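# Two robots load a potato net bag into a crate

## Task

Get the entire orange mesh bag of potatoes inside the crate, with the crate still sitting on the pallet at the end. The bag may be too heavy for a single robot, so one or both robots may be used. Finish with every gripper open and the robots backed away. No robot may topple or be left leaning, and the result must hold without any robot supporting it.

## Robot and tools

Robots: r1 and r2 are identical Hello Robot Stretch 3 units. Each has a two-wheel differential base (0.33 m long, 0.34 m wide) with a passive rear caster, a mast carrying a lift, and a telescoping arm that reaches out to the robot's right side. The base cannot slide sideways, so a gripper is moved forward or back by driving. An in-place turn pivots about a point 0.05 m behind the front edge. With the arm in and the wrist folded, the swept circle has radius 0.28 m; an unfolded wrist reaches past it.

execute_actions: argument actions is a list holding one action, or empty to just read state and images. The action is an object with optional keys r1 and r2. Each robot entry may hold base, joints, and contact_limits. base holds exactly one relative command, measured from where the base last reported itself: translate_m (metres, -1 to 1, positive forward) or rotate_rad (radians, -3.2 to 3.2, positive counter-clockwise seen from above). joints holds absolute targets by name: lift_m 0 to 1.1 (arm height on the mast), arm_m 0 to 0.52 (extension), wrist_yaw_rad -1.345 to 4.42 (0 along the arm, positive toward the front, 3.0 folded over the base), wrist_pitch_rad -1.57 to 0.451 (0 level, negative tips fingers down), wrist_roll_rad -2.911 to 2.911 (0 fingers side by side), gripper_m -0.089 to 0.179 (larger is wider; real fingertip gap is 0.007 to 0.025 smaller, zero below 0.007), head_pan_rad -3.953 to 1.73 (0 forward, positive left, -1.57 along the arm), head_tilt_rad -1.53 to 0.419 (negative down). contact_limits takes only arm_m, a motor effort percentage 1 to 100 at which the arm motion halts with contact_stop; it also caps holding force until the next action. Optional cameras lists names among r1_head_camera, r1_nav_camera, r1_wrist_camera, r2_head_camera, r2_nav_camera, r2_wrist_camera or all; omitted or null means all, [] means none. Any bad key, camera name or out-of-range number rejects the whole call and nothing moves. All motions in an action start together. A robot, base or joint left out may still be driving toward an earlier target. Each action lasts at most 15 s. If a result reports a stop, the remaining movement calls in that reply are skipped.

wait: seconds 0 to 10; commands nothing and returns state and images. zoom_image: camera plus region [x0, y0, x1, y1] in pixels of that camera's latest full image, origin top-left, at most 504 by 504. finished_scene: scene number (1 or 2); irreversible, and the goal must already hold.

Frames: the base frame sits on the floor between the drive wheels, x forward, y left, z up. hand_pose is in that frame, at the closed-fingertip point; with wrist joints zeroed its x points up, y back along the arm toward the mast, z toward the rear. Odometry is the base frame at scene start; heading -3.142 to 3.142, positive left, and it counts wheel slip as motion. turned_by_wheels and turned_by_imu give turning since the previous result. base_tilt in degrees, forward and right positive, with a fixed bias up to about 4 degrees per robot. Each robot reports only in its own frames; relative placement of the two comes only from images, lidar_m, wrist_depth_mm and head_depth_mm.

Readings: lidar_m has 12 ranges in metres, 30-degree sectors starting straight ahead and going counter-clockwise (4th left, 7th behind, 10th right), from a plane 0.17 m up, 0.15 to 12 m, '-' for nothing; it sees the other robot but not clear objects, and its own parts can block sectors 5, 6, 9, 10 when the lift is low. wrist_depth_mm (45 to 1000) and head_depth_mm (280 to 4000, image sideways) are 7x7 grids of median depth, row by row from the top left.

Status lines: base_status and joint_status describe the last accepted action. done for the base only means the wheels rotated enough. off_target means it stopped short and may still be pushing. After contact_stop, time_out or torque_fault the old target is dropped; an arm or lift that hit contact goes slack until commanded again, so a loaded lift can sag. Base, wrist and head have no contact stop. A wrist servo strained too long switches off for 10 s (torque_fault). on_its_own lists uncommanded items; 'held at' is the held target, not the position. motor_effort is percent of maximum, positive toward higher joint values, bracket value is the peak, and readings carry sizable bias and noise; effort outside the rest range suggests a load or contact. Positive wheel effort pushes forward.

Speed: with lift_m under 0.30, arm_m under 0.03 and wrist_yaw_rad over 2.54 the base goes 0.30 m/s and 1.9 rad/s; otherwise 0.10 m/s and 0.63 rad/s.

Gripper: to grasp, command below the object's width (lower squeezes harder; a stall guard weakens overly hard squeezes, so heavy items may slip; send a new value to re-squeeze). To release, command at least 0.02 above the touching value. Neither reading nor done proves a hold.

Safety: fold or unfold the wrist only with lift_m between 0.32 and 0.95, wrist_pitch_rad -0.4 and roll near 0; once folded the lift may go down to 0.25. With yaw below -0.4 keep pitch at -0.5 or lower. Pushing into something rigid with the gripper above roughly 0.45 m can tip the robot, more so with a raised contact limit or a repeated push. Driving while gripping or pressing on something fixed, or snagging furniture (especially reversing), can tip it; reverse the last move in small steps, free the gripper, and drop lift_m to about 0.2 if still leaning. Robots pressing into each other fails the run; once bases touch, any further travel is a hard press, and no state line reports robot contact. Two robots given the same drive can differ by up to 2.5 cm per metre, which strains a shared load. Avoid drops, slips, slams and hard pushes. Loose objects may occasionally be nudged, and the world keeps running between replies while robots hold their last command.

Each tool is called after "Call:" as name([rows], argument=value, ...), one row to a line, values as JSON.

## Session

Call:
execute_actions(actions=[])

Scene clock: 0.00 s.
r1.base_odometry: x=+0.000 y=+0.000 heading=+0.000 (m, m, rad; r1's odometry frame)
r1.turned_by_wheels: +0.000 (rad since the last result)
r1.turned_by_imu: +0.000 (rad since the last result)
r1.base_tilt: forward=-0.4 right=+0.2 (deg)
r1.lidar_m: 4.77 3.98 2.13 1.53 1.02 0.94 0.95 1.14 1.05 1.06 1.34 2.81
r1.head_depth_mm: 2034 3180 - - - 3184 2154 / 2072 3241 - - - 3165 2115 / 2107 3330 - - - 3049 2088 / 2145 3389 - - - 3025 2065 / 2187 3520 - - - 2938 2016 / 2221 3612 - - - 2873 2007 / 1945 3734 - - - 2791 1969
r1.base_status: not commanded
r1.joint_positions: lift_m=+0.349 arm_m=-0.002 wrist_yaw_rad=+2.933 wrist_pitch_rad=-0.466 wrist_roll_rad=-0.016 gripper_m=+0.037 head_pan_rad=+0.016 head_tilt_rad=+0.004
r1.joint_status: not commanded
r1.motor_effort: left_wheel=+0 right_wheel=+1 lift_m=+33 arm_m=+0 wrist_yaw_rad=+1 wrist_pitch_rad=+5 wrist_roll_rad=+0 gripper_m=+0 head_pan_rad=+0 head_tilt_rad=+3 (%)
r1.hand_pose: x=+0.0239 y=+0.0704 z=+0.3515 quat_wxyz=(+0.234, +0.695, +0.093, +0.673) (m; r1's base frame)
r1.wrist_depth_mm: - - - - - - - / 874 - - - - - - / 920 - 935 906 886 846 810 / 822 769 753 733 715 704 674 / 677 650 - 609 622 608 580 / 582 563 - 553 517 525 506 / 508 515 - - 466 461 447
r2.base_odometry: x=+0.000 y=+0.000 heading=+0.000 (m, m, rad; r2's odometry frame)
r2.turned_by_wheels: +0.000 (rad since the last result)
r2.turned_by_imu: +0.000 (rad since the last result)
r2.base_tilt: forward=+1.8 right=-0.7 (deg)
r2.lidar_m: 1.51 1.53 1.29 1.20 1.21 1.53 2.11 3.30 4.17 4.32 2.46 1.63
r2.head_depth_mm: 1493 1502 1516 1534 1540 1550 1582 / 1477 1505 1509 1513 1528 1546 1555 / 1473 1480 1491 1493 1512 1518 1535 / 1449 1464 1466 1493 1502 1516 1528 / 1442 1464 1464 1480 1494 1494 1517 / 1426 1441 1453 1468 1469 1479 1494 / 1417 1445 1434 1451 1464 1479 1492
r2.base_status: not commanded
r2.joint_positions: lift_m=+0.411 arm_m=+0.000 wrist_yaw_rad=+3.064 wrist_pitch_rad=-0.426 wrist_roll_rad=+0.015 gripper_m=+0.037 head_pan_rad=+0.020 head_tilt_rad=-0.009
r2.joint_status: not commanded
r2.motor_effort: left_wheel=-1 right_wheel=+0 lift_m=+36 arm_m=+1 wrist_yaw_rad=+0 wrist_pitch_rad=+5 wrist_roll_rad=+1 gripper_m=+0 head_pan_rad=+0 head_tilt_rad=+2 (%)
r2.hand_pose: x=-0.0039 y=+0.0778 z=+0.4216 quat_wxyz=(+0.177, +0.701, +0.121, +0.680) (m; r2's base frame)
r2.wrist_depth_mm: - - - - - - - / - - - - - - - / - - - - - - - / - - - - - 936 946 / 890 866 881 818 865 786 786 / 726 705 717 694 - 651 625 / 618 608 611 586 560 567 547
pictures: r1_head_camera (sideways: a quarter turn clockwise sets it upright), r1_nav_camera (sideways: a quarter turn counterclockwise sets it upright), r1_wrist_camera, r2_head_camera (sideways: a quarter turn clockwise sets it upright), r2_nav_camera (sideways: a quarter turn counterclockwise sets it upright), r2_wrist_camera
Images, in order (width x height): r1_head_camera 896x504, r1_nav_camera 672x504, r1_wrist_camera 644x364, r2_head_camera 896x504, r2_nav_camera 672x504, r2_wrist_camera 644x364.

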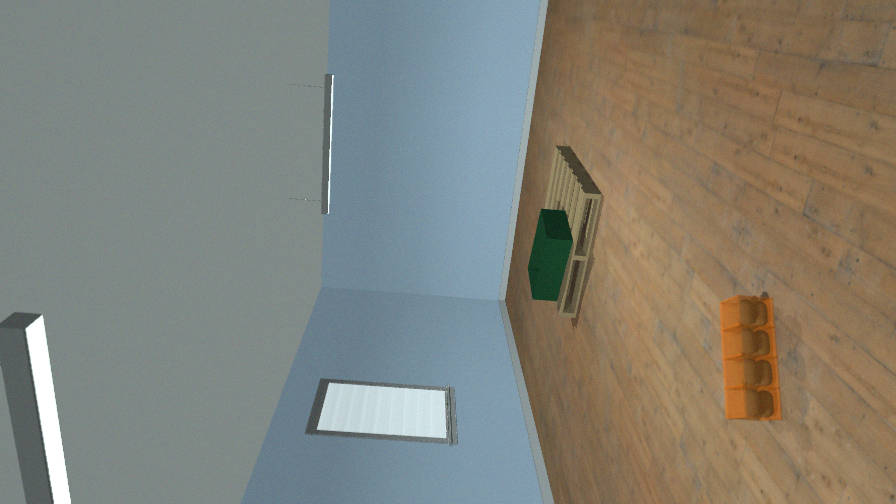

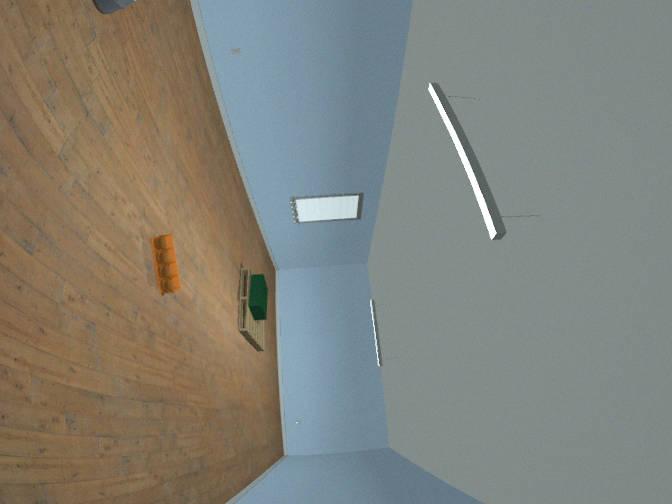

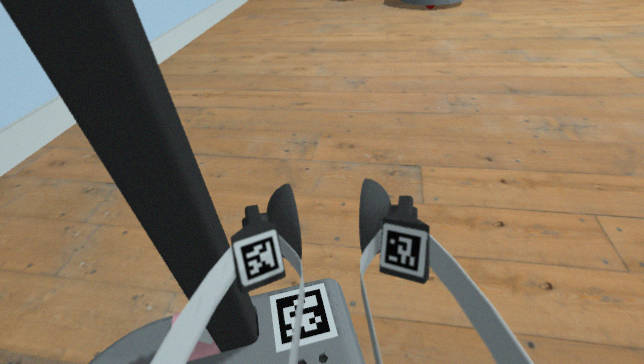

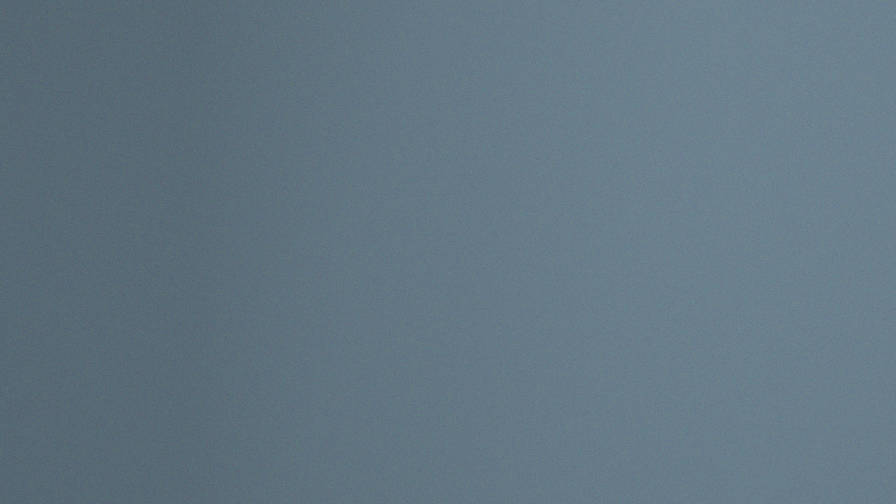

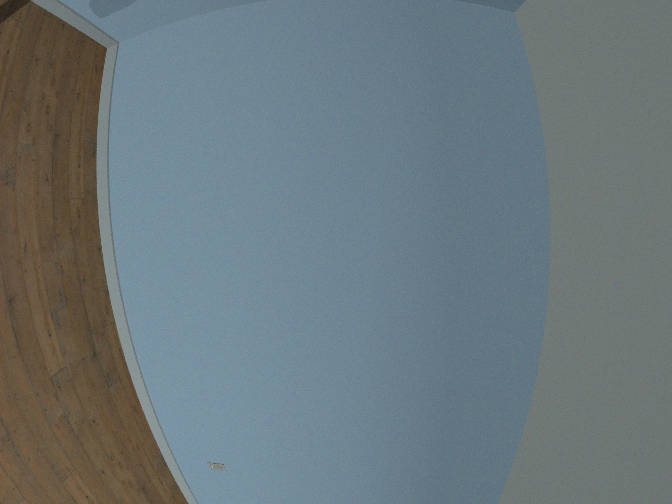

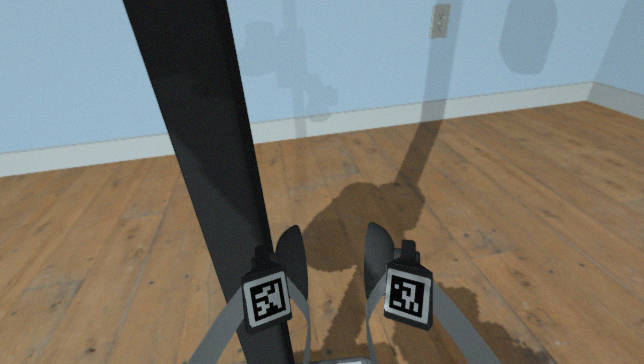

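Call:
zoom_image(camera="r1_head_camera", region=[500, 120, 820, 440])

Call:
execute_actions([
  {"r1":{"joints":{"lift_m":0.27,"head_tilt_rad":-0.5}},"r2":{"joints":{"lift_m":0.27,"head_pan_rad":-1.8,"head_tilt_rad":-0.4}}},
], cameras=["r1_head_camera","r2_head_camera","r2_nav_camera"])

Region (500, 120, 820, 440) of r1_head_camera's 896x504 image, scaled by 1.575, with more detail than that image has.

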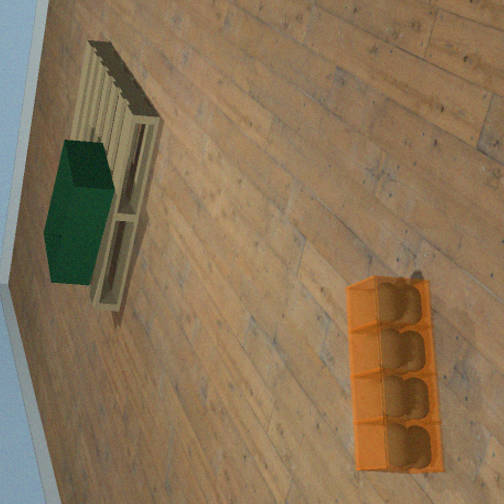

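Scene clock: 8.60 s.
r1.base_odometry: x=+0.000 y=+0.000 heading=+0.000 (m, m, rad; r1's odometry frame)
r1.turned_by_wheels: +0.000 (rad since the last result)
r1.turned_by_imu: +0.001 (rad since the last result)
r1.base_tilt: forward=-0.4 right=+0.3 (deg)
r1.lidar_m: 4.77 3.97 2.13 1.53 1.01 0.94 0.95 1.14 1.05 1.06 1.34 2.83
r1.head_depth_mm: - - - 2642 1967 1578 1303 / - - 3931 2603 1943 1553 1293 / - - 3784 2556 1925 1533 1277 / - - 3716 2504 1899 1525 1273 / - - 3577 2451 1873 1506 1259 / - - 3526 2413 1843 1492 1248 / - - 3407 2389 1819 1473 1241
r1.base_status: not commanded
r1.joint_positions: lift_m=+0.270 arm_m=-0.002 wrist_yaw_rad=+2.933 wrist_pitch_rad=-0.467 wrist_roll_rad=-0.016 gripper_m=+0.037 head_pan_rad=+0.016 head_tilt_rad=-0.493
r1.joint_status: all done
r1.motor_effort: left_wheel=+0(0) right_wheel=+1(1) lift_m=+24(28) arm_m=+1(0) wrist_yaw_rad=+1(1) wrist_pitch_rad=+5(5) wrist_roll_rad=+0(0) gripper_m=+0(1) head_pan_rad=+1(1) head_tilt_rad=-4(36) (%)
r1.hand_pose: x=+0.0239 y=+0.0703 z=+0.2722 quat_wxyz=(+0.234, +0.695, +0.093, +0.673) (m; r1's base frame)
r1.wrist_depth_mm: - - - - - - - / 883 - - 974 926 897 861 / 850 - 793 762 725 702 676 / 680 633 640 618 595 586 569 / 560 542 - 530 513 495 489 / 479 - - - 430 433 429 / - - - - 385 383 374
r2.base_odometry: x=+0.000 y=+0.000 heading=+0.000 (m, m, rad; r2's odometry frame)
r2.turned_by_wheels: +0.000 (rad since the last result)
r2.turned_by_imu: +0.001 (rad since the last result)
r2.base_tilt: forward=+1.8 right=-0.7 (deg)
r2.lidar_m: 1.51 1.53 1.29 1.19 1.21 1.52 2.11 3.30 4.15 4.31 2.46 1.63
r2.head_depth_mm: - - - 3156 2208 1691 1381 / - - - 3185 2204 1701 1390 / - - - 3174 2229 1713 1392 / - - - 3252 2253 1722 1396 / - - - 3275 2251 1732 1403 / - - - 3312 2277 1747 1416 / - - - 3320 2287 1747 1419
r2.base_status: not commanded
r2.joint_positions: lift_m=+0.271 arm_m=+0.000 wrist_yaw_rad=+3.064 wrist_pitch_rad=-0.426 wrist_roll_rad=+0.015 gripper_m=+0.037 head_pan_rad=-1.793 head_tilt_rad=-0.395
r2.joint_status: all done
r2.motor_effort: left_wheel=-1(1) right_wheel=+0(0) lift_m=+19(33) arm_m=+0(1) wrist_yaw_rad=+0(0) wrist_pitch_rad=+5(5) wrist_roll_rad=+1(1) gripper_m=-1(0) head_pan_rad=-5(49) head_tilt_rad=-3(24) (%)
r2.hand_pose: x=-0.0039 y=+0.0778 z=+0.2814 quat_wxyz=(+0.178, +0.701, +0.122, +0.680) (m; r2's base frame)
r2.wrist_depth_mm: - - - - - - - / - - - - - - - / - - - - - 987 987 / 859 817 - 752 758 722 722 / 668 647 641 612 619 582 558 / 537 517 539 528 - 476 480 / 463 - - - 407 421 406
pictures: r1_head_camera (sideways: a quarter turn clockwise sets it upright), r2_head_camera (sideways: a quarter turn clockwise sets it upright), r2_nav_camera (sideways: a quarter turn counterclockwise sets it upright)
Images, in order (width x height): r1_head_camera 896x504, r2_head_camera 896x504, r2_nav_camera 672x504.

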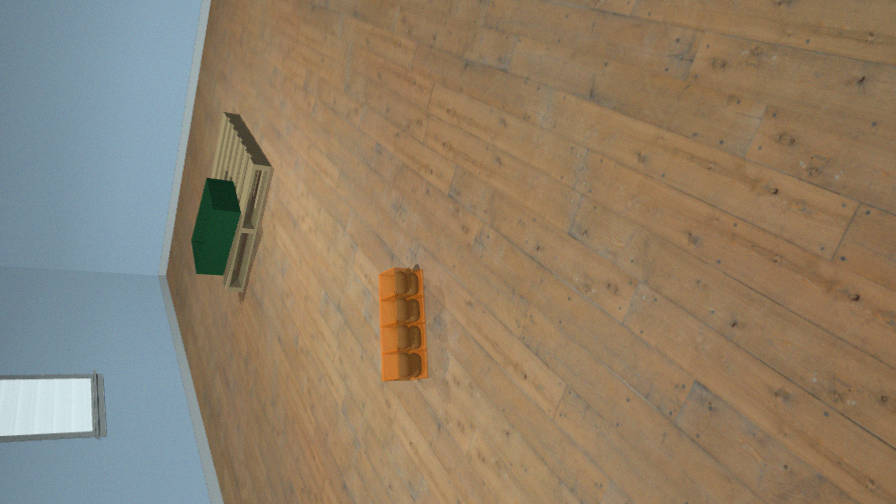

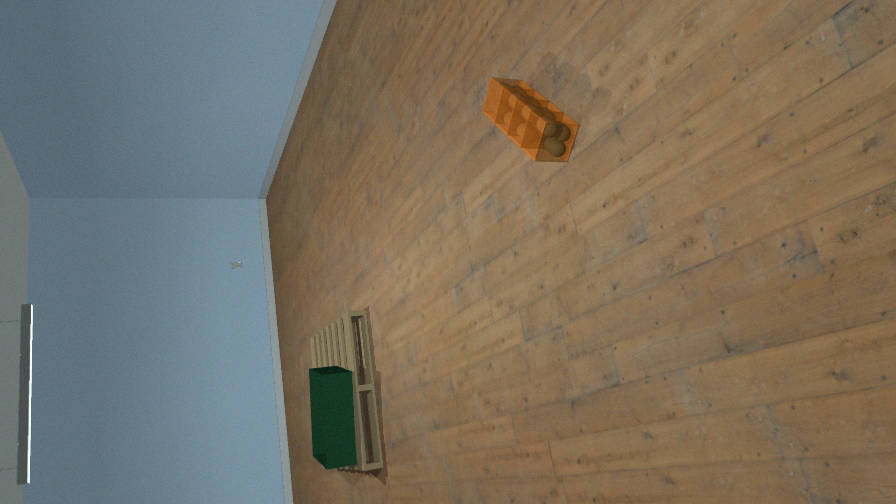

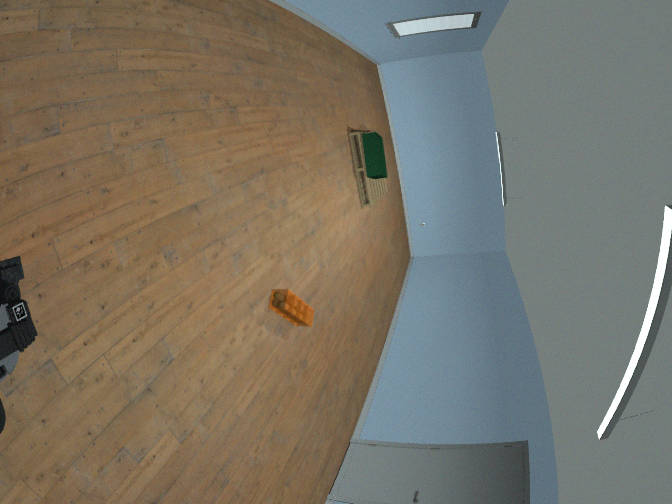

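Call:
execute_actions([
  {"r1":{"base":{"rotate_rad":0.36}}},
], cameras=[])

Call:
execute_actions([
  {"r1":{"base":{"translate_m":1.0}}},
], cameras=[])

Call:
execute_actions([
  {"r1":{"base":{"translate_m":1.0},"joints":{"head_pan_rad":-0.8,"head_tilt_rad":-0.9}}},
], cameras=["r1_head_camera","r2_head_camera"])

Scene clock: 26.83 s.
r1.base_odometry: x=+0.000 y=+0.000 heading=+0.360 (m, m, rad; r1's odometry frame)
r1.turned_by_wheels: +0.360 (rad since the last result)
r1.turned_by_imu: +0.357 (rad since the last result)
r1.base_tilt: forward=-0.6 right=+0.4 (deg)
r1.lidar_m: 4.34 2.18 1.97 1.10 0.94 0.94 1.07 1.05 1.05 1.20 1.99 4.75
r1.head_depth_mm: - - 3983 2619 1966 1572 1300 / - - 3895 2548 1960 1556 1290 / - - 3822 2537 1923 1536 1291 / - - 3727 2491 1893 1526 1271 / - - 3575 2462 1859 1501 1258 / 3918 - 3506 2394 1848 1484 1245 / 3568 3956 3425 2379 1820 1468 1236
r1.base_status: done
r1.joint_positions: lift_m=+0.270 arm_m=-0.002 wrist_yaw_rad=+2.933 wrist_pitch_rad=-0.467 wrist_roll_rad=-0.016 gripper_m=+0.037 head_pan_rad=+0.016 head_tilt_rad=-0.494
r1.joint_status: not commanded
r1.motor_effort: left_wheel=-1(6) right_wheel=+3(9) lift_m=+25(24) arm_m=+1(0) wrist_yaw_rad=+1(0) wrist_pitch_rad=+5(5) wrist_roll_rad=+0(0) gripper_m=+0(0) head_pan_rad=+0(0) head_tilt_rad=-3(3) (%)
r1.hand_pose: x=+0.0239 y=+0.0703 z=+0.2722 quat_wxyz=(+0.234, +0.695, +0.093, +0.673) (m; r1's base frame)
r1.wrist_depth_mm: - - - - - - - / 758 - - 978 934 911 861 / 778 - 792 768 744 707 681 / 674 624 638 622 604 590 567 / 562 553 - 534 520 500 485 / 480 - - - 436 432 425 / - - - - 386 380 375
r2.base_odometry: x=+0.000 y=+0.000 heading=+0.000 (m, m, rad; r2's odometry frame)
r2.turned_by_wheels: +0.000 (rad since the last result)
r2.turned_by_imu: +0.000 (rad since the last result)
r2.base_tilt: forward=+1.8 right=-0.7 (deg)
r2.lidar_m: 1.51 1.53 1.29 1.19 1.21 1.53 2.17 3.30 4.15 4.28 2.46 1.63
r2.head_depth_mm: - - - 3139 2206 1703 1381 / - - - 3208 2230 1702 1396 / - - - 3206 2235 1721 1388 / - - - 3242 2227 1728 1388 / - - - 3262 2240 1736 1401 / - - - 3287 2263 1739 1405 / - - - 3279 2312 1738 1415
r2.base_status: not commanded
r2.joint_positions: lift_m=+0.271 arm_m=+0.000 wrist_yaw_rad=+3.064 wrist_pitch_rad=-0.426 wrist_roll_rad=+0.015 gripper_m=+0.037 head_pan_rad=-1.793 head_tilt_rad=-0.395
r2.joint_status: not commanded
r2.motor_effort: left_wheel=-1(1) right_wheel=+0(1) lift_m=+18(19) arm_m=+1(1) wrist_yaw_rad=+0(0) wrist_pitch_rad=+5(5) wrist_roll_rad=+1(1) gripper_m=+0(0) head_pan_rad=-4(4) head_tilt_rad=-2(2) (%)
r2.hand_pose: x=-0.0039 y=+0.0778 z=+0.2814 quat_wxyz=(+0.178, +0.701, +0.122, +0.680) (m; r2's base frame)
r2.wrist_depth_mm: - - - - - - - / - - - - - - - / - - - - 992 988 956 / 845 813 - 783 750 730 704 / 663 649 644 619 606 578 586 / 528 522 528 530 - 489 480 / 455 - - - 417 413 410
pictures: none
No camera images: the call's "cameras" was empty. Leave "cameras" out to get every camera's image.

Scene clock: 31.93 s.
r1.base_odometry: x=+0.936 y=+0.352 heading=+0.360 (m, m, rad; r1's odometry frame)
r1.turned_by_wheels: +0.000 (rad since the last result)
r1.turned_by_imu: -0.001 (rad since the last result)
r1.base_tilt: forward=-0.6 right=+0.1 (deg)
r1.lidar_m: 3.54 3.02 1.55 1.96 1.66 1.66 1.90 1.74 1.74 1.96 3.33 3.90
r1.head_depth_mm: - - 3940 2632 1957 1568 1303 / - - 3875 2600 1945 1558 1288 / - - 3778 2532 1931 1544 1282 / 3766 - 3694 2502 1900 1528 1265 / 3435 3803 3566 2464 1865 1504 1262 / 3186 3448 3519 2401 1843 1493 1253 / 2907 3196 3284 2375 1821 1480 1239
r1.base_status: done
r1.joint_positions: lift_m=+0.270 arm_m=-0.002 wrist_yaw_rad=+2.933 wrist_pitch_rad=-0.467 wrist_roll_rad=-0.016 gripper_m=+0.037 head_pan_rad=+0.016 head_tilt_rad=-0.495
r1.joint_status: not commanded
r1.motor_effort: left_wheel=+0(5) right_wheel=+3(10) lift_m=+25(25) arm_m=+1(1) wrist_yaw_rad=+1(1) wrist_pitch_rad=+5(5) wrist_roll_rad=+0(0) gripper_m=+0(0) head_pan_rad=+0(1) head_tilt_rad=-3(3) (%)
r1.hand_pose: x=+0.0239 y=+0.0703 z=+0.2722 quat_wxyz=(+0.234, +0.695, +0.093, +0.673) (m; r1's base frame)
r1.wrist_depth_mm: - - - - - - - / - - - 980 954 907 858 / 844 - 782 752 734 715 667 / 682 628 633 628 593 588 573 / 570 537 - 535 519 489 492 / 486 - - - 437 436 425 / - - - - 388 383 377
r2.base_odometry: x=+0.000 y=+0.000 heading=+0.000 (m, m, rad; r2's odometry frame)
r2.turned_by_wheels: +0.000 (rad since the last result)
r2.turned_by_imu: +0.001 (rad since the last result)
r2.base_tilt: forward=+1.7 right=-0.8 (deg)
r2.lidar_m: 1.51 1.53 1.29 1.19 1.21 1.53 3.25 1.47 4.15 4.30 2.46 1.63
r2.head_depth_mm: - - - 3178 2256 1696 1379 / - - - 3179 2231 1700 1392 / - - - 3209 2249 1716 1401 / - - - 3233 2253 1727 1392 / - - - 3238 2265 1732 1402 / - - - 3308 2248 1734 1414 / - - - 3300 2306 1735 1408
r2.base_status: not commanded
r2.joint_positions: lift_m=+0.271 arm_m=+0.000 wrist_yaw_rad=+3.064 wrist_pitch_rad=-0.426 wrist_roll_rad=+0.015 gripper_m=+0.037 head_pan_rad=-1.793 head_tilt_rad=-0.395
r2.joint_status: not commanded
r2.motor_effort: left_wheel=-1(0) right_wheel=+0(0) lift_m=+18(19) arm_m=+0(1) wrist_yaw_rad=+0(0) wrist_pitch_rad=+6(5) wrist_roll_rad=+1(1) gripper_m=+0(0) head_pan_rad=-4(4) head_tilt_rad=-2(2) (%)
r2.hand_pose: x=-0.0039 y=+0.0778 z=+0.2814 quat_wxyz=(+0.178, +0.701, +0.122, +0.680) (m; r2's base frame)
r2.wrist_depth_mm: - - - - - - - / - - - - - - - / - - - - - 989 935 / 867 825 - 765 765 732 722 / 653 633 634 611 620 585 569 / 541 529 538 532 - 497 480 / 455 - - - 415 419 408
pictures: none
No camera images: the call's "cameras" was empty. Leave "cameras" out to get every camera's image.

Scene clock: 37.03 s.
r1.base_odometry: x=+1.872 y=+0.704 heading=+0.360 (m, m, rad; r1's odometry frame)
r1.turned_by_wheels: +0.000 (rad since the last result)
r1.turned_by_imu: -0.001 (rad since the last result)
r1.base_tilt: forward=-0.7 right=+0.4 (deg)
r1.lidar_m: 2.73 2.34 2.33 1.42 1.53 2.38 2.72 2.42 2.40 2.76 4.61 3.03
r1.head_depth_mm: 2924 2326 1924 1636 1428 1266 1142 / 2855 2274 1906 1625 1375 1258 1134 / 2797 2244 1874 1602 1331 1249 1149 / 2707 2230 1860 1594 1389 1238 1147 / 2723 2193 1839 1579 1377 1227 1112 / 2680 2166 1811 1553 1366 1223 1107 / 2655 2156 1793 1544 1360 1208 1092
r1.base_status: done
r1.joint_positions: lift_m=+0.270 arm_m=-0.002 wrist_yaw_rad=+2.933 wrist_pitch_rad=-0.467 wrist_roll_rad=-0.016 gripper_m=+0.037 head_pan_rad=-0.793 head_tilt_rad=-0.889
r1.joint_status: all done
r1.motor_effort: left_wheel=-1(3) right_wheel=+2(10) lift_m=+25(25) arm_m=+1(0) wrist_yaw_rad=+1(0) wrist_pitch_rad=+5(5) wrist_roll_rad=+0(0) gripper_m=+1(0) head_pan_rad=-2(41) head_tilt_rad=-6(38) (%)
r1.hand_pose: x=+0.0239 y=+0.0703 z=+0.2722 quat_wxyz=(+0.234, +0.695, +0.093, +0.673) (m; r1's base frame)
r1.wrist_depth_mm: - - - - - - - / - - - 976 934 910 868 / 832 - 784 778 732 717 685 / 665 641 633 637 597 585 561 / 554 545 - 538 518 497 486 / 486 - - - 429 432 423 / - - - - 395 380 376
r2.base_odometry: x=+0.000 y=+0.000 heading=+0.000 (m, m, rad; r2's odometry frame)
r2.turned_by_wheels: +0.000 (rad since the last result)
r2.turned_by_imu: +0.001 (rad since the last result)
r2.base_tilt: forward=+1.8 right=-0.8 (deg)
r2.lidar_m: 1.51 1.53 1.29 1.19 1.21 1.52 3.25 3.30 1.30 4.31 2.46 1.64
r2.head_depth_mm: - 1225 - 2932 1471 1562 1379 / - - - 3196 2106 1612 1387 / - - - 3241 2237 1716 1391 / - - - 3182 2263 1720 1401 / - - - 3243 2260 1729 1403 / - - - 3343 2315 1751 1412 / - - - 3297 2291 1751 1409
r2.base_status: not commanded
r2.joint_positions: lift_m=+0.271 arm_m=+0.000 wrist_yaw_rad=+3.064 wrist_pitch_rad=-0.426 wrist_roll_rad=+0.015 gripper_m=+0.037 head_pan_rad=-1.793 head_tilt_rad=-0.395
r2.joint_status: not commanded
r2.motor_effort: left_wheel=-1(1) right_wheel=+1(1) lift_m=+20(19) arm_m=+0(1) wrist_yaw_rad=+0(0) wrist_pitch_rad=+5(5) wrist_roll_rad=+1(1) gripper_m=+0(0) head_pan_rad=-5(4) head_tilt_rad=-1(3) (%)
r2.hand_pose: x=-0.0039 y=+0.0778 z=+0.2814 quat_wxyz=(+0.178, +0.701, +0.122, +0.680) (m; r2's base frame)
r2.wrist_depth_mm: - - - - - - - / - - - - - - - / - - - - - 985 932 / 863 847 - 796 763 741 720 / 668 646 617 624 623 589 559 / 548 527 552 535 - 491 481 / 454 - - - 413 419 410
pictures: r1_head_camera (sideways: a quarter turn clockwise sets it upright), r2_head_camera (sideways: a quarter turn clockwise sets it upright)
Images, in order (width x height): r1_head_camera 896x504, r2_head_camera 896x504.

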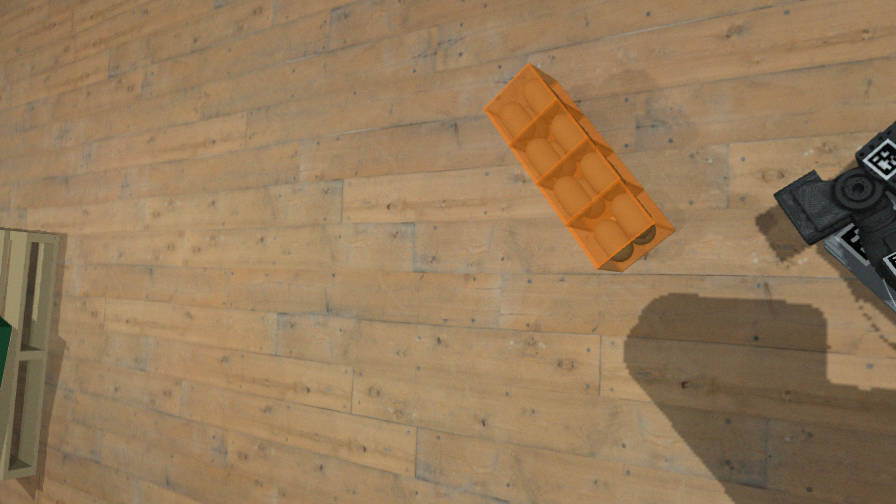

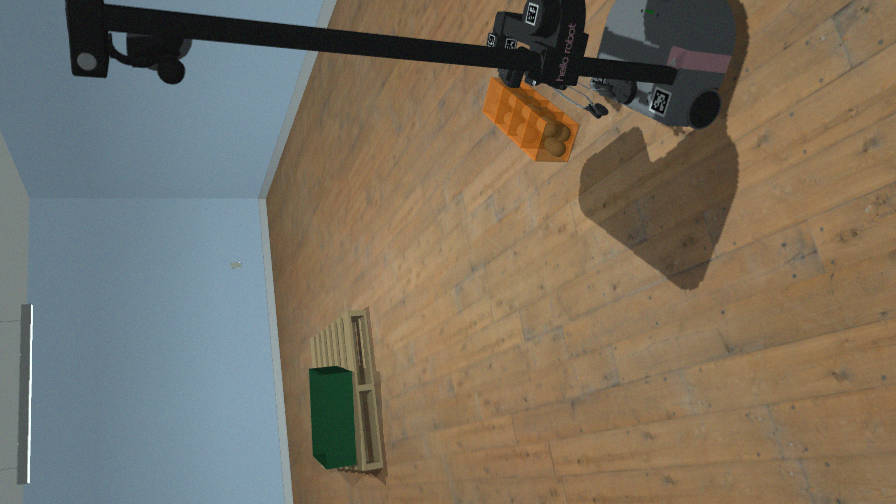

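Call:
execute_actions([
  {"r1":{"base":{"translate_m":0.3},"joints":{"lift_m":0.45,"wrist_pitch_rad":-0.4,"head_pan_rad":-1.5,"head_tilt_rad":-1.1}}},
], cameras=[])

Call:
execute_actions([
  {"r1":{"joints":{"wrist_yaw_rad":0,"gripper_m":0.179,"arm_m":0.2}}},
], cameras=[])

Call:
execute_actions([
  {"r1":{"joints":{"wrist_pitch_rad":-1.57}}},
], cameras=["r1_head_camera","r1_wrist_camera"])

Scene clock: 53.07 s.
r1.base_odometry: x=+2.153 y=+0.810 heading=+0.360 (m, m, rad; r1's odometry frame)
r1.turned_by_wheels: +0.000 (rad since the last result)
r1.turned_by_imu: +0.001 (rad since the last result)
r1.base_tilt: forward=-0.4 right=+0.2 (deg)
r1.lidar_m: 2.50 2.12 2.12 2.43 2.61 2.60 2.97 2.60 2.61 2.98 4.97 2.82
r1.head_depth_mm: 1992 1759 1590 1445 1316 1212 1154 / 1967 1740 1575 1428 1310 1208 1150 / 1955 1725 1558 1397 1320 - - / 1935 1717 1554 1374 1298 - - / 1907 1706 1536 1402 1289 1190 1089 / 1882 1689 1521 1387 1276 1180 1097 / 1871 1672 1510 1383 1279 1176 1094
r1.base_status: done
r1.joint_positions: lift_m=+0.450 arm_m=-0.002 wrist_yaw_rad=+2.933 wrist_pitch_rad=-0.421 wrist_roll_rad=-0.016 gripper_m=+0.037 head_pan_rad=-1.494 head_tilt_rad=-1.086
r1.joint_status: all done
r1.motor_effort: left_wheel=-1(5) right_wheel=+2(9) lift_m=+40(44) arm_m=+1(0) wrist_yaw_rad=+0(0) wrist_pitch_rad=+8(9) wrist_roll_rad=+0(0) gripper_m=+1(0) head_pan_rad=-3(38) head_tilt_rad=-8(28) (%)
r1.hand_pose: x=+0.0251 y=+0.0762 z=+0.4617 quat_wxyz=(+0.219, +0.697, +0.077, +0.678) (m; r1's base frame)
r1.wrist_depth_mm: - - - - - - - / - - - - - - - / - - - - - - - / - - 986 964 926 894 852 / 865 808 - 804 793 758 732 / 732 715 - 677 647 651 626 / 639 627 600 604 578 580 560
r2.base_odometry: x=+0.000 y=+0.000 heading=+0.000 (m, m, rad; r2's odometry frame)
r2.turned_by_wheels: +0.000 (rad since the last result)
r2.turned_by_imu: +0.001 (rad since the last result)
r2.base_tilt: forward=+1.7 right=-0.8 (deg)
r2.lidar_m: 1.51 1.53 1.29 1.19 1.20 1.52 3.25 3.31 1.38 4.31 2.45 1.63
r2.head_depth_mm: - - - 3163 2189 1689 1378 / - - - 2881 2224 1677 1381 / - - - 1485 1869 1666 1392 / - - - 3213 2253 1729 1395 / - - - 3224 2268 1731 1403 / - - - 3247 2273 1741 1410 / - - - 3349 2267 1741 1414
r2.base_status: not commanded
r2.joint_positions: lift_m=+0.271 arm_m=+0.000 wrist_yaw_rad=+3.064 wrist_pitch_rad=-0.426 wrist_roll_rad=+0.015 gripper_m=+0.037 head_pan_rad=-1.793 head_tilt_rad=-0.395
r2.joint_status: not commanded
r2.motor_effort: left_wheel=-1(1) right_wheel=+1(0) lift_m=+19(19) arm_m=+0(0) wrist_yaw_rad=+0(0) wrist_pitch_rad=+5(5) wrist_roll_rad=+1(1) gripper_m=+0(0) head_pan_rad=-4(3) head_tilt_rad=-3(3) (%)
r2.hand_pose: x=-0.0039 y=+0.0778 z=+0.2814 quat_wxyz=(+0.178, +0.701, +0.122, +0.680) (m; r2's base frame)
r2.wrist_depth_mm: - - - - - - - / - - - - - - - / - - - - - - 941 / 905 831 - 761 756 743 707 / 658 649 628 612 609 574 571 / 540 533 529 539 - 489 471 / 457 - - - 412 411 411
pictures: none
No camera images: the call's "cameras" was empty. Leave "cameras" out to get every camera's image.

Scene clock: 55.80 s.
r1.base_odometry: x=+2.153 y=+0.810 heading=+0.360 (m, m, rad; r1's odometry frame)
r1.turned_by_wheels: +0.000 (rad since the last result)
r1.turned_by_imu: +0.000 (rad since the last result)
r1.base_tilt: forward=-0.5 right=+0.3 (deg)
r1.lidar_m: 2.50 2.12 2.12 2.42 2.61 2.60 2.97 2.61 2.60 2.99 5.03 2.83
r1.head_depth_mm: 1981 1762 1585 1446 1329 1219 1156 / 1964 1742 1579 1441 1310 1211 1151 / 1938 1734 1563 - 1314 - - / 1921 1713 1570 1384 1283 - - / 1903 1704 1545 1400 1292 1186 1102 / 1882 1693 1529 1396 1276 1186 1105 / 1874 1673 1514 1385 1269 1177 1095
r1.base_status: not commanded
r1.joint_positions: lift_m=+0.450 arm_m=+0.200 wrist_yaw_rad=+0.003 wrist_pitch_rad=-0.421 wrist_roll_rad=-0.016 gripper_m=+0.179 head_pan_rad=-1.494 head_tilt_rad=-1.086
r1.joint_status: all done
r1.motor_effort: left_wheel=-1(1) right_wheel=+2(2) lift_m=+40(41) arm_m=+4(4) wrist_yaw_rad=-2(3) wrist_pitch_rad=+8(8) wrist_roll_rad=+0(0) gripper_m=+1(89) head_pan_rad=-3(2) head_tilt_rad=-7(8) (%)
r1.hand_pose: x=-0.0209 y=-0.5687 z=+0.4618 quat_wxyz=(+0.698, +0.150, -0.685, -0.146) (m; r1's base frame)
r1.wrist_depth_mm: - - - - - - - / - - - - - - - / - - - - - - - / - - - 952 921 903 878 / 875 831 809 789 784 763 750 / 745 689 705 669 659 649 609 / 624 620 612 573 566 583 569
r2.base_odometry: x=+0.000 y=+0.000 heading=+0.000 (m, m, rad; r2's odometry frame)
r2.turned_by_wheels: +0.000 (rad since the last result)
r2.turned_by_imu: +0.000 (rad since the last result)
r2.base_tilt: forward=+1.8 right=-0.8 (deg)
r2.lidar_m: 1.51 1.53 1.29 1.19 1.21 1.52 3.25 3.28 1.38 4.31 2.46 1.63
r2.head_depth_mm: - - - 3164 2216 1709 1379 / - - - 2683 2196 1688 1389 / - - - 1507 1869 1670 1386 / - - - 3230 2249 1719 1393 / - - - 3246 2259 1729 1410 / - - - 3269 2278 1737 1412 / - - - 3352 2271 1760 1415
r2.base_status: not commanded
r2.joint_positions: lift_m=+0.271 arm_m=+0.000 wrist_yaw_rad=+3.064 wrist_pitch_rad=-0.426 wrist_roll_rad=+0.015 gripper_m=+0.037 head_pan_rad=-1.793 head_tilt_rad=-0.395
r2.joint_status: not commanded
r2.motor_effort: left_wheel=-1(1) right_wheel=+1(0) lift_m=+19(19) arm_m=+1(0) wrist_yaw_rad=-1(0) wrist_pitch_rad=+5(5) wrist_roll_rad=+1(1) gripper_m=+0(0) head_pan_rad=-5(5) head_tilt_rad=-2(2) (%)
r2.hand_pose: x=-0.0039 y=+0.0778 z=+0.2814 quat_wxyz=(+0.178, +0.701, +0.122, +0.680) (m; r2's base frame)
r2.wrist_depth_mm: - - - - - - - / - - - - - - - / - - - - - 979 929 / 854 833 - 762 749 728 705 / 647 643 636 621 615 589 575 / 539 526 544 540 - 490 475 / 453 - - - 418 421 417
pictures: none
No camera images: the call's "cameras" was empty. Leave "cameras" out to get every camera's image.

Scene clock: 57.23 s.
r1.base_odometry: x=+2.153 y=+0.810 heading=+0.360 (m, m, rad; r1's odometry frame)
r1.turned_by_wheels: +0.000 (rad since the last result)
r1.turned_by_imu: +0.000 (rad since the last result)
r1.base_tilt: forward=-0.5 right=+0.1 (deg)
r1.lidar_m: 2.50 2.13 2.12 2.42 2.61 2.60 2.97 2.61 2.61 2.98 5.01 2.83
r1.head_depth_mm: 1976 1765 1587 1435 1318 1216 1153 / 1957 1752 1577 1438 1311 1208 1149 / 1944 1734 1566 - 1304 - - / 1922 1717 1547 1410 1283 - - / 1909 1704 1535 1410 1293 1190 1097 / 1897 1690 1520 1387 1274 1182 1100 / 1855 1666 1509 1382 1276 1175 1090
r1.base_status: not commanded
r1.joint_positions: lift_m=+0.450 arm_m=+0.200 wrist_yaw_rad=+0.003 wrist_pitch_rad=-1.562 wrist_roll_rad=-0.016 gripper_m=+0.179 head_pan_rad=-1.494 head_tilt_rad=-1.086
r1.joint_status: all done
r1.motor_effort: left_wheel=-1(1) right_wheel=+2(2) lift_m=+41(40) arm_m=+3(4) wrist_yaw_rad=-2(2) wrist_pitch_rad=-3(7) wrist_roll_rad=+0(0) gripper_m=+0(0) head_pan_rad=-2(3) head_tilt_rad=-8(7) (%)
r1.hand_pose: x=-0.0217 y=-0.3227 z=+0.3320 quat_wxyz=(+0.507, +0.503, -0.497, -0.494) (m; r1's base frame)
r1.wrist_depth_mm: 456 455 460 411 455 456 456 / 473 472 476 411 472 470 467 / 489 490 487 483 494 486 478 / 509 503 503 500 507 500 501 / 523 524 525 514 519 515 519 / 540 551 544 - - 551 548 / 574 572 573 - - - 576
r2.base_odometry: x=+0.000 y=+0.000 heading=+0.000 (m, m, rad; r2's odometry frame)
r2.turned_by_wheels: +0.000 (rad since the last result)
r2.turned_by_imu: +0.000 (rad since the last result)
r2.base_tilt: forward=+1.8 right=-0.8 (deg)
r2.lidar_m: 1.51 1.53 1.29 1.19 1.21 1.52 3.25 3.29 1.38 4.30 2.46 1.63
r2.head_depth_mm: - - - 3156 2216 1710 1380 / - - - 2680 2214 1682 1395 / - - - 1503 1870 1667 1393 / - - - 3262 2250 1722 1394 / - - - 3259 2255 1731 1407 / - - - 3293 2255 1736 1408 / - - - 3329 2300 1738 1423
r2.base_status: not commanded
r2.joint_positions: lift_m=+0.271 arm_m=+0.000 wrist_yaw_rad=+3.064 wrist_pitch_rad=-0.426 wrist_roll_rad=+0.015 gripper_m=+0.037 head_pan_rad=-1.793 head_tilt_rad=-0.395
r2.joint_status: not commanded
r2.motor_effort: left_wheel=-1(1) right_wheel=+0(0) lift_m=+19(19) arm_m=+1(1) wrist_yaw_rad=+1(1) wrist_pitch_rad=+5(5) wrist_roll_rad=+1(1) gripper_m=+0(0) head_pan_rad=-4(4) head_tilt_rad=-2(3) (%)
r2.hand_pose: x=-0.0039 y=+0.0778 z=+0.2814 quat_wxyz=(+0.178, +0.701, +0.122, +0.680) (m; r2's base frame)
r2.wrist_depth_mm: - - - - - - - / - - - - - - - / - - - - - - 950 / 855 832 - 778 751 749 709 / 663 628 631 619 627 591 577 / 532 526 532 532 - 486 477 / 455 - - - 409 419 410
pictures: r1_head_camera (sideways: a quarter turn clockwise sets it upright), r1_wrist_camera
Images, in order (width x height): r1_head_camera 896x504, r1_wrist_camera 644x364.

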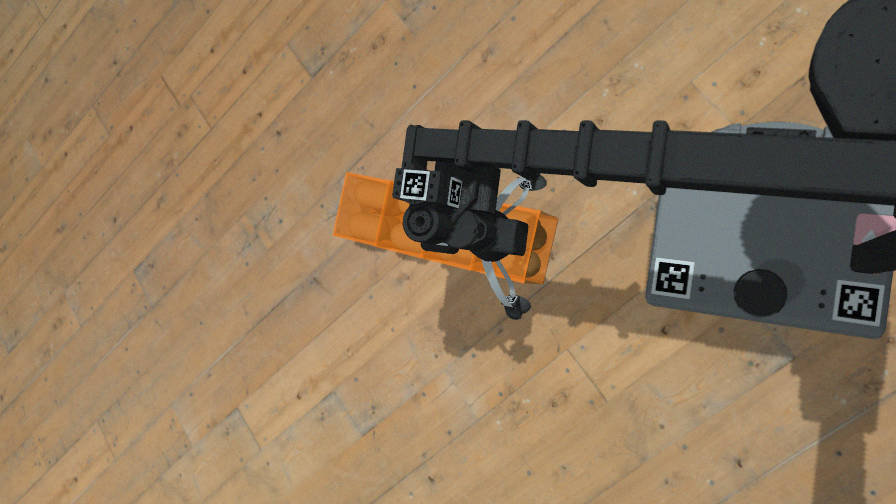

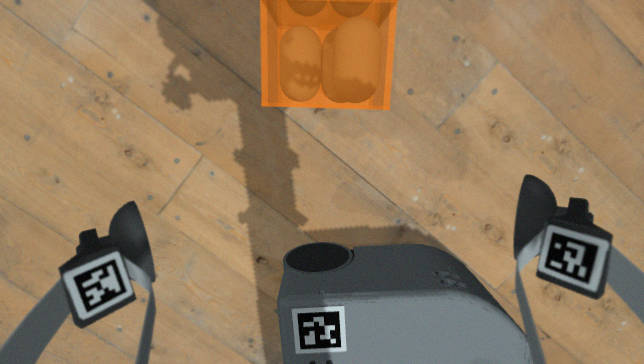

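Call:
execute_actions([
  {"r1":{"joints":{"arm_m":0.42,"lift_m":0.3}}},
], cameras=["r1_head_camera","r1_wrist_camera"])

Scene clock: 63.43 s.
r1.base_odometry: x=+2.153 y=+0.810 heading=+0.360 (m, m, rad; r1's odometry frame)
r1.turned_by_wheels: +0.000 (rad since the last result)
r1.turned_by_imu: +0.001 (rad since the last result)
r1.base_tilt: forward=-0.5 right=+0.4 (deg)
r1.lidar_m: 2.50 2.13 2.12 2.42 2.60 2.60 2.97 2.61 2.59 2.99 5.00 2.83
r1.head_depth_mm: 1990 1745 1587 1442 1323 1222 1141 / 1964 1737 1571 1432 1310 1218 - / 1934 1726 1603 1369 1321 - - / 1917 1714 1565 1365 1281 - - / 1907 1707 1546 1404 1294 1191 1106 / 1871 1676 1517 1394 1283 1180 1100 / 1877 1667 1514 1381 1273 1173 1094
r1.base_status: not commanded
r1.joint_positions: lift_m=+0.300 arm_m=+0.420 wrist_yaw_rad=+0.001 wrist_pitch_rad=-1.564 wrist_roll_rad=-0.016 gripper_m=+0.179 head_pan_rad=-1.494 head_tilt_rad=-1.086
r1.joint_status: all done
r1.motor_effort: left_wheel=-1(1) right_wheel=+2(2) lift_m=+25(35) arm_m=+4(4) wrist_yaw_rad=-1(3) wrist_pitch_rad=-2(3) wrist_roll_rad=+0(0) gripper_m=+1(0) head_pan_rad=-3(2) head_tilt_rad=-7(8) (%)
r1.hand_pose: x=-0.0217 y=-0.5422 z=+0.1826 quat_wxyz=(+0.506, +0.503, -0.497, -0.494) (m; r1's base frame)
r1.wrist_depth_mm: 317 318 314 212 212 315 314 / 331 326 328 227 224 328 323 / 339 339 340 304 334 336 338 / 357 350 350 239 237 349 349 / 370 365 365 307 361 364 358 / 379 383 379 319 267 375 381 / 402 394 401 396 392 396 390
r2.base_odometry: x=+0.000 y=+0.000 heading=+0.000 (m, m, rad; r2's odometry frame)
r2.turned_by_wheels: +0.000 (rad since the last result)
r2.turned_by_imu: +0.001 (rad since the last result)
r2.base_tilt: forward=+1.7 right=-0.8 (deg)
r2.lidar_m: 1.51 1.54 1.29 1.19 1.21 1.52 3.25 3.30 1.38 4.30 2.46 1.63
r2.head_depth_mm: - - - 3202 2216 1691 1379 / - - - 2840 2133 1677 1384 / - - - 2867 1737 1670 1391 / - - - 3231 2247 1720 1393 / - - - 3271 2252 1735 1402 / - - - 3324 2253 1740 1401 / - - - 3327 2285 1754 1421
r2.base_status: not commanded
r2.joint_positions: lift_m=+0.271 arm_m=+0.000 wrist_yaw_rad=+3.064 wrist_pitch_rad=-0.426 wrist_roll_rad=+0.015 gripper_m=+0.037 head_pan_rad=-1.793 head_tilt_rad=-0.395
r2.joint_status: not commanded
r2.motor_effort: left_wheel=-1(1) right_wheel=+1(1) lift_m=+19(19) arm_m=+0(0) wrist_yaw_rad=+0(0) wrist_pitch_rad=+5(5) wrist_roll_rad=+1(1) gripper_m=+0(0) head_pan_rad=-5(4) head_tilt_rad=-2(1) (%)
r2.hand_pose: x=-0.0039 y=+0.0778 z=+0.2814 quat_wxyz=(+0.178, +0.701, +0.122, +0.680) (m; r2's base frame)
r2.wrist_depth_mm: 987 - - - - - - / - - - - - - - / - - - - 992 973 962 / 857 832 - 737 739 735 729 / 655 638 656 607 622 599 570 / 539 524 529 531 - 481 475 / 453 - - - 410 419 404
pictures: r1_head_camera (sideways: a quarter turn clockwise sets it upright), r1_wrist_camera
Images, in order (width x height): r1_head_camera 896x504, r1_wrist_camera 644x364.

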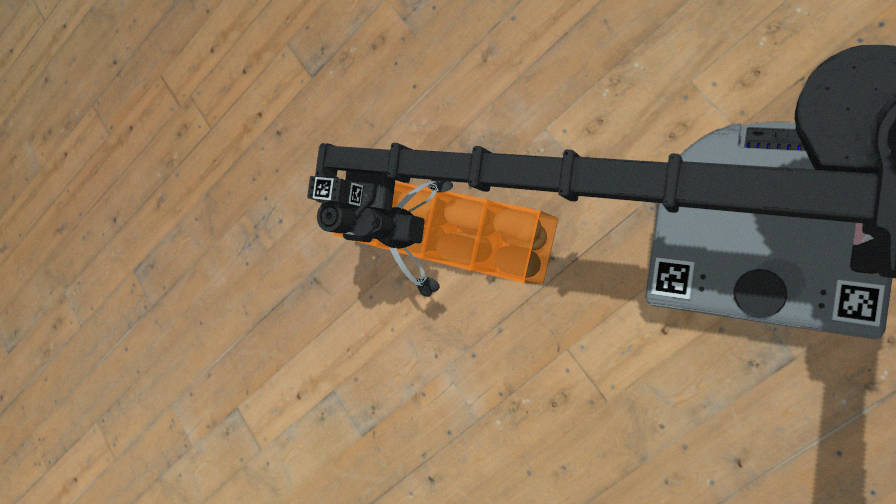

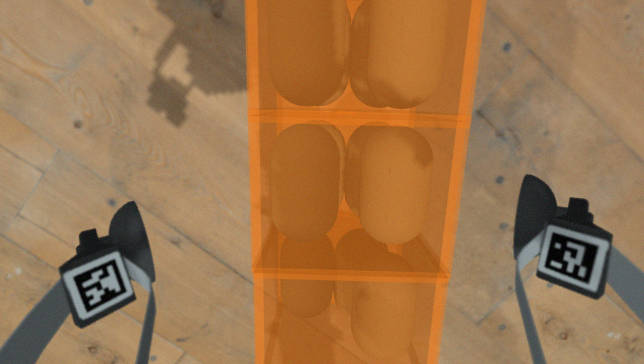

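Call:
execute_actions([
  {"r1":{"base":{"translate_m":-0.017},"joints":{"arm_m":0.45,"lift_m":0.25}}},
], cameras=["r1_wrist_camera"])

Scene clock: 75.07 s.
r1.base_odometry: x=+2.137 y=+0.804 heading=+0.360 (m, m, rad; r1's odometry frame)
r1.turned_by_wheels: +0.000 (rad since the last result)
r1.turned_by_imu: +0.001 (rad since the last result)
r1.base_tilt: forward=-0.5 right=+0.2 (deg)
r1.lidar_m: 2.51 2.14 2.13 2.43 2.59 2.59 2.96 2.59 2.59 2.98 4.97 2.84
r1.head_depth_mm: 1985 1765 1589 1437 1328 1219 1135 / 1979 1747 1567 1431 1306 1216 - / 1946 1733 1577 1391 1299 - - / 1925 1724 1565 1324 1273 - - / 1910 1702 1532 1404 1288 1192 1101 / 1894 1679 1513 1388 1278 1186 1099 / 1879 1673 1516 1375 1272 1175 1097
r1.base_status: done
r1.joint_positions: lift_m=+0.250 arm_m=+0.450 wrist_yaw_rad=+0.001 wrist_pitch_rad=-1.564 wrist_roll_rad=-0.016 gripper_m=+0.179 head_pan_rad=-1.494 head_tilt_rad=-1.086
r1.joint_status: all done
r1.motor_effort: left_wheel=-1(4) right_wheel=+1(4) lift_m=+25(24) arm_m=+4(4) wrist_yaw_rad=+0(1) wrist_pitch_rad=-2(3) wrist_roll_rad=+0(0) gripper_m=+1(0) head_pan_rad=-3(3) head_tilt_rad=-7(7) (%)
r1.hand_pose: x=-0.0217 y=-0.5722 z=+0.1326 quat_wxyz=(+0.506, +0.503, -0.497, -0.494) (m; r1's base frame)
r1.wrist_depth_mm: 271 270 178 178 166 267 268 / 280 280 185 180 170 279 278 / 290 290 285 191 180 286 286 / 299 303 297 249 296 299 298 / 311 311 310 198 192 314 307 / 322 326 321 207 202 326 325 / 341 342 339 271 332 336 334
r2.base_odometry: x=+0.000 y=+0.000 heading=+0.000 (m, m, rad; r2's odometry frame)
r2.turned_by_wheels: +0.000 (rad since the last result)
r2.turned_by_imu: +0.000 (rad since the last result)
r2.base_tilt: forward=+1.8 right=-0.9 (deg)
r2.lidar_m: 1.52 1.53 1.29 1.19 1.21 1.52 3.25 3.29 1.37 4.30 2.46 1.63
r2.head_depth_mm: - - - 3143 2197 1696 1380 / - - - 2995 1873 1667 1388 / - - - 3085 1692 1680 1396 / - - - 3225 2255 1724 1386 / - - - 3309 2270 1747 1395 / - - - 3276 2257 1725 1406 / - - - 3314 2291 1737 1408
r2.base_status: not commanded
r2.joint_positions: lift_m=+0.271 arm_m=+0.000 wrist_yaw_rad=+3.064 wrist_pitch_rad=-0.426 wrist_roll_rad=+0.015 gripper_m=+0.037 head_pan_rad=-1.793 head_tilt_rad=-0.395
r2.joint_status: not commanded
r2.motor_effort: left_wheel=+0(1) right_wheel=+0(0) lift_m=+19(19) arm_m=+0(1) wrist_yaw_rad=+0(1) wrist_pitch_rad=+5(5) wrist_roll_rad=+1(1) gripper_m=+0(0) head_pan_rad=-4(4) head_tilt_rad=-2(3) (%)
r2.hand_pose: x=-0.0039 y=+0.0778 z=+0.2814 quat_wxyz=(+0.178, +0.701, +0.122, +0.680) (m; r2's base frame)
r2.wrist_depth_mm: - - - - - - - / - - - - - - - / - - - - - 967 943 / 860 831 - 776 748 721 707 / 646 653 621 620 616 584 568 / 531 520 537 531 - 493 479 / 448 - - - 410 419 411
pictures: r1_wrist_camera
Images, in order (width x height): r1_wrist_camera 644x364.

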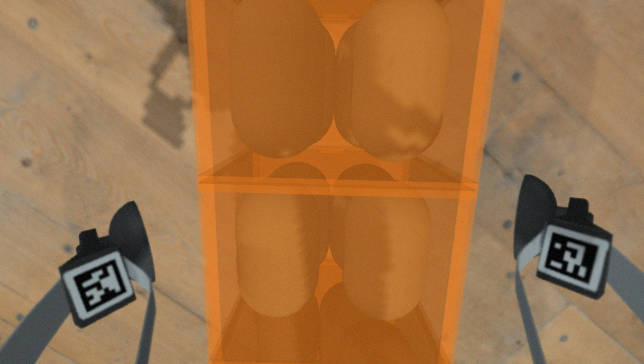

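Centred. Lower.

Call:
execute_actions([
  {"r1":{"joints":{"lift_m":0.15}}},
], cameras=["r1_head_camera","r1_wrist_camera"])

Scene clock: 79.00 s.
r1.base_odometry: x=+2.137 y=+0.804 heading=+0.359 (m, m, rad; r1's odometry frame)
r1.turned_by_wheels: +0.000 (rad since the last result)
r1.turned_by_imu: +0.001 (rad since the last result)
r1.base_tilt: forward=-0.4 right=+0.3 (deg)
r1.lidar_m: 2.51 2.14 2.13 2.44 2.60 2.59 2.95 2.59 2.59 2.98 5.03 2.84
r1.head_depth_mm: 1986 1762 1586 1438 1319 1221 1130 / 1950 1743 1568 1427 1311 1215 1150 / 1944 1726 1586 1398 1303 - - / 1934 1714 1562 1324 1280 - - / 1898 1711 1539 1399 1287 1186 1104 / 1875 1683 1523 1385 1275 1183 1103 / 1873 1677 1504 1370 1273 1173 1095
r1.base_status: not commanded
r1.joint_positions: lift_m=+0.195 arm_m=+0.450 wrist_yaw_rad=+0.001 wrist_pitch_rad=-1.570 wrist_roll_rad=-0.016 gripper_m=+0.179 head_pan_rad=-1.494 head_tilt_rad=-1.088
r1.joint_status: lift_m contact_stop (moved -0.055 of -0.100)
r1.on_its_own: lift_m is slack since a contact_stop, until your next command for it (your +0.150 is given up)
r1.motor_effort: left_wheel=+0(3) right_wheel=+4(10) lift_m=+32(32) arm_m=+2(3) wrist_yaw_rad=-1(0) wrist_pitch_rad=+0(3) wrist_roll_rad=+0(0) gripper_m=+0(0) head_pan_rad=-2(2) head_tilt_rad=-7(7) (%)
r1.hand_pose: x=-0.0217 y=-0.5708 z=+0.0776 quat_wxyz=(+0.504, +0.504, -0.495, -0.496) (m; r1's base frame)
r1.wrist_depth_mm: 219 219 114 130 115 215 219 / 227 227 118 137 118 223 225 / 235 236 124 142 124 232 233 / 244 243 241 206 194 242 241 / 254 254 144 191 143 251 251 / - 265 139 152 137 261 266 / 278 274 146 157 144 276 274
r2.base_odometry: x=+0.000 y=+0.000 heading=+0.000 (m, m, rad; r2's odometry frame)
r2.turned_by_wheels: +0.000 (rad since the last result)
r2.turned_by_imu: +0.000 (rad since the last result)
r2.base_tilt: forward=+1.8 right=-0.8 (deg)
r2.lidar_m: 1.51 1.53 1.29 1.19 1.20 1.52 3.25 3.30 1.37 4.31 2.45 1.63
r2.head_depth_mm: - - - 3144 2203 1699 1374 / - - - 3170 1855 1656 1387 / - - - 3027 1683 1663 1384 / - - - 3244 2220 1723 1396 / - - - 3302 2274 1741 1401 / - - - 3254 2282 1738 1411 / - - - 3303 2304 1749 1415
r2.base_status: not commanded
r2.joint_positions: lift_m=+0.271 arm_m=+0.000 wrist_yaw_rad=+3.064 wrist_pitch_rad=-0.426 wrist_roll_rad=+0.015 gripper_m=+0.037 head_pan_rad=-1.793 head_tilt_rad=-0.395
r2.joint_status: not commanded
r2.motor_effort: left_wheel=-1(1) right_wheel=+0(0) lift_m=+20(19) arm_m=+0(0) wrist_yaw_rad=+0(0) wrist_pitch_rad=+5(5) wrist_roll_rad=+1(1) gripper_m=-1(0) head_pan_rad=-5(3) head_tilt_rad=-2(2) (%)
r2.hand_pose: x=-0.0039 y=+0.0778 z=+0.2814 quat_wxyz=(+0.178, +0.701, +0.122, +0.680) (m; r2's base frame)
r2.wrist_depth_mm: 986 - - - - - - / - - - - - - - / - - - - - 961 941 / 870 814 - 781 763 726 728 / 663 655 656 601 616 587 574 / 524 528 534 518 - 484 470 / 453 - - - 413 418 410
pictures: r1_head_camera (sideways: a quarter turn clockwise sets it upright), r1_wrist_camera
Images, in order (width x height): r1_head_camera 896x504, r1_wrist_camera 644x364.

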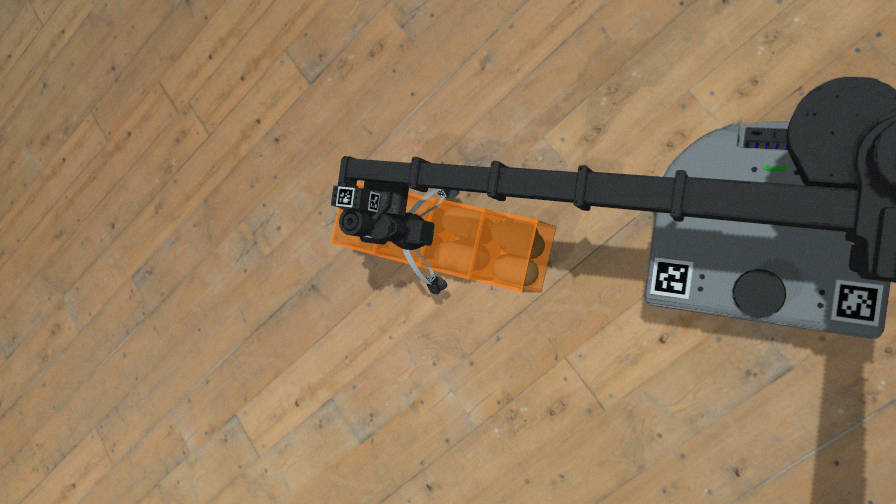

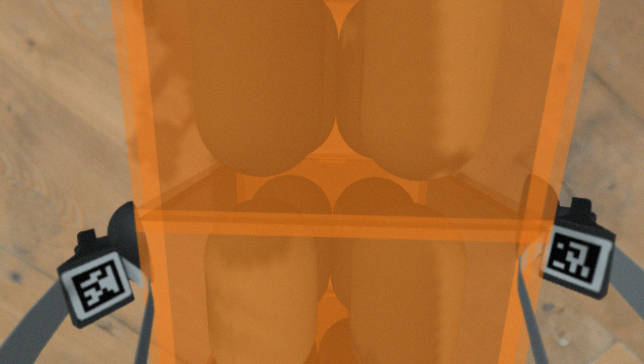

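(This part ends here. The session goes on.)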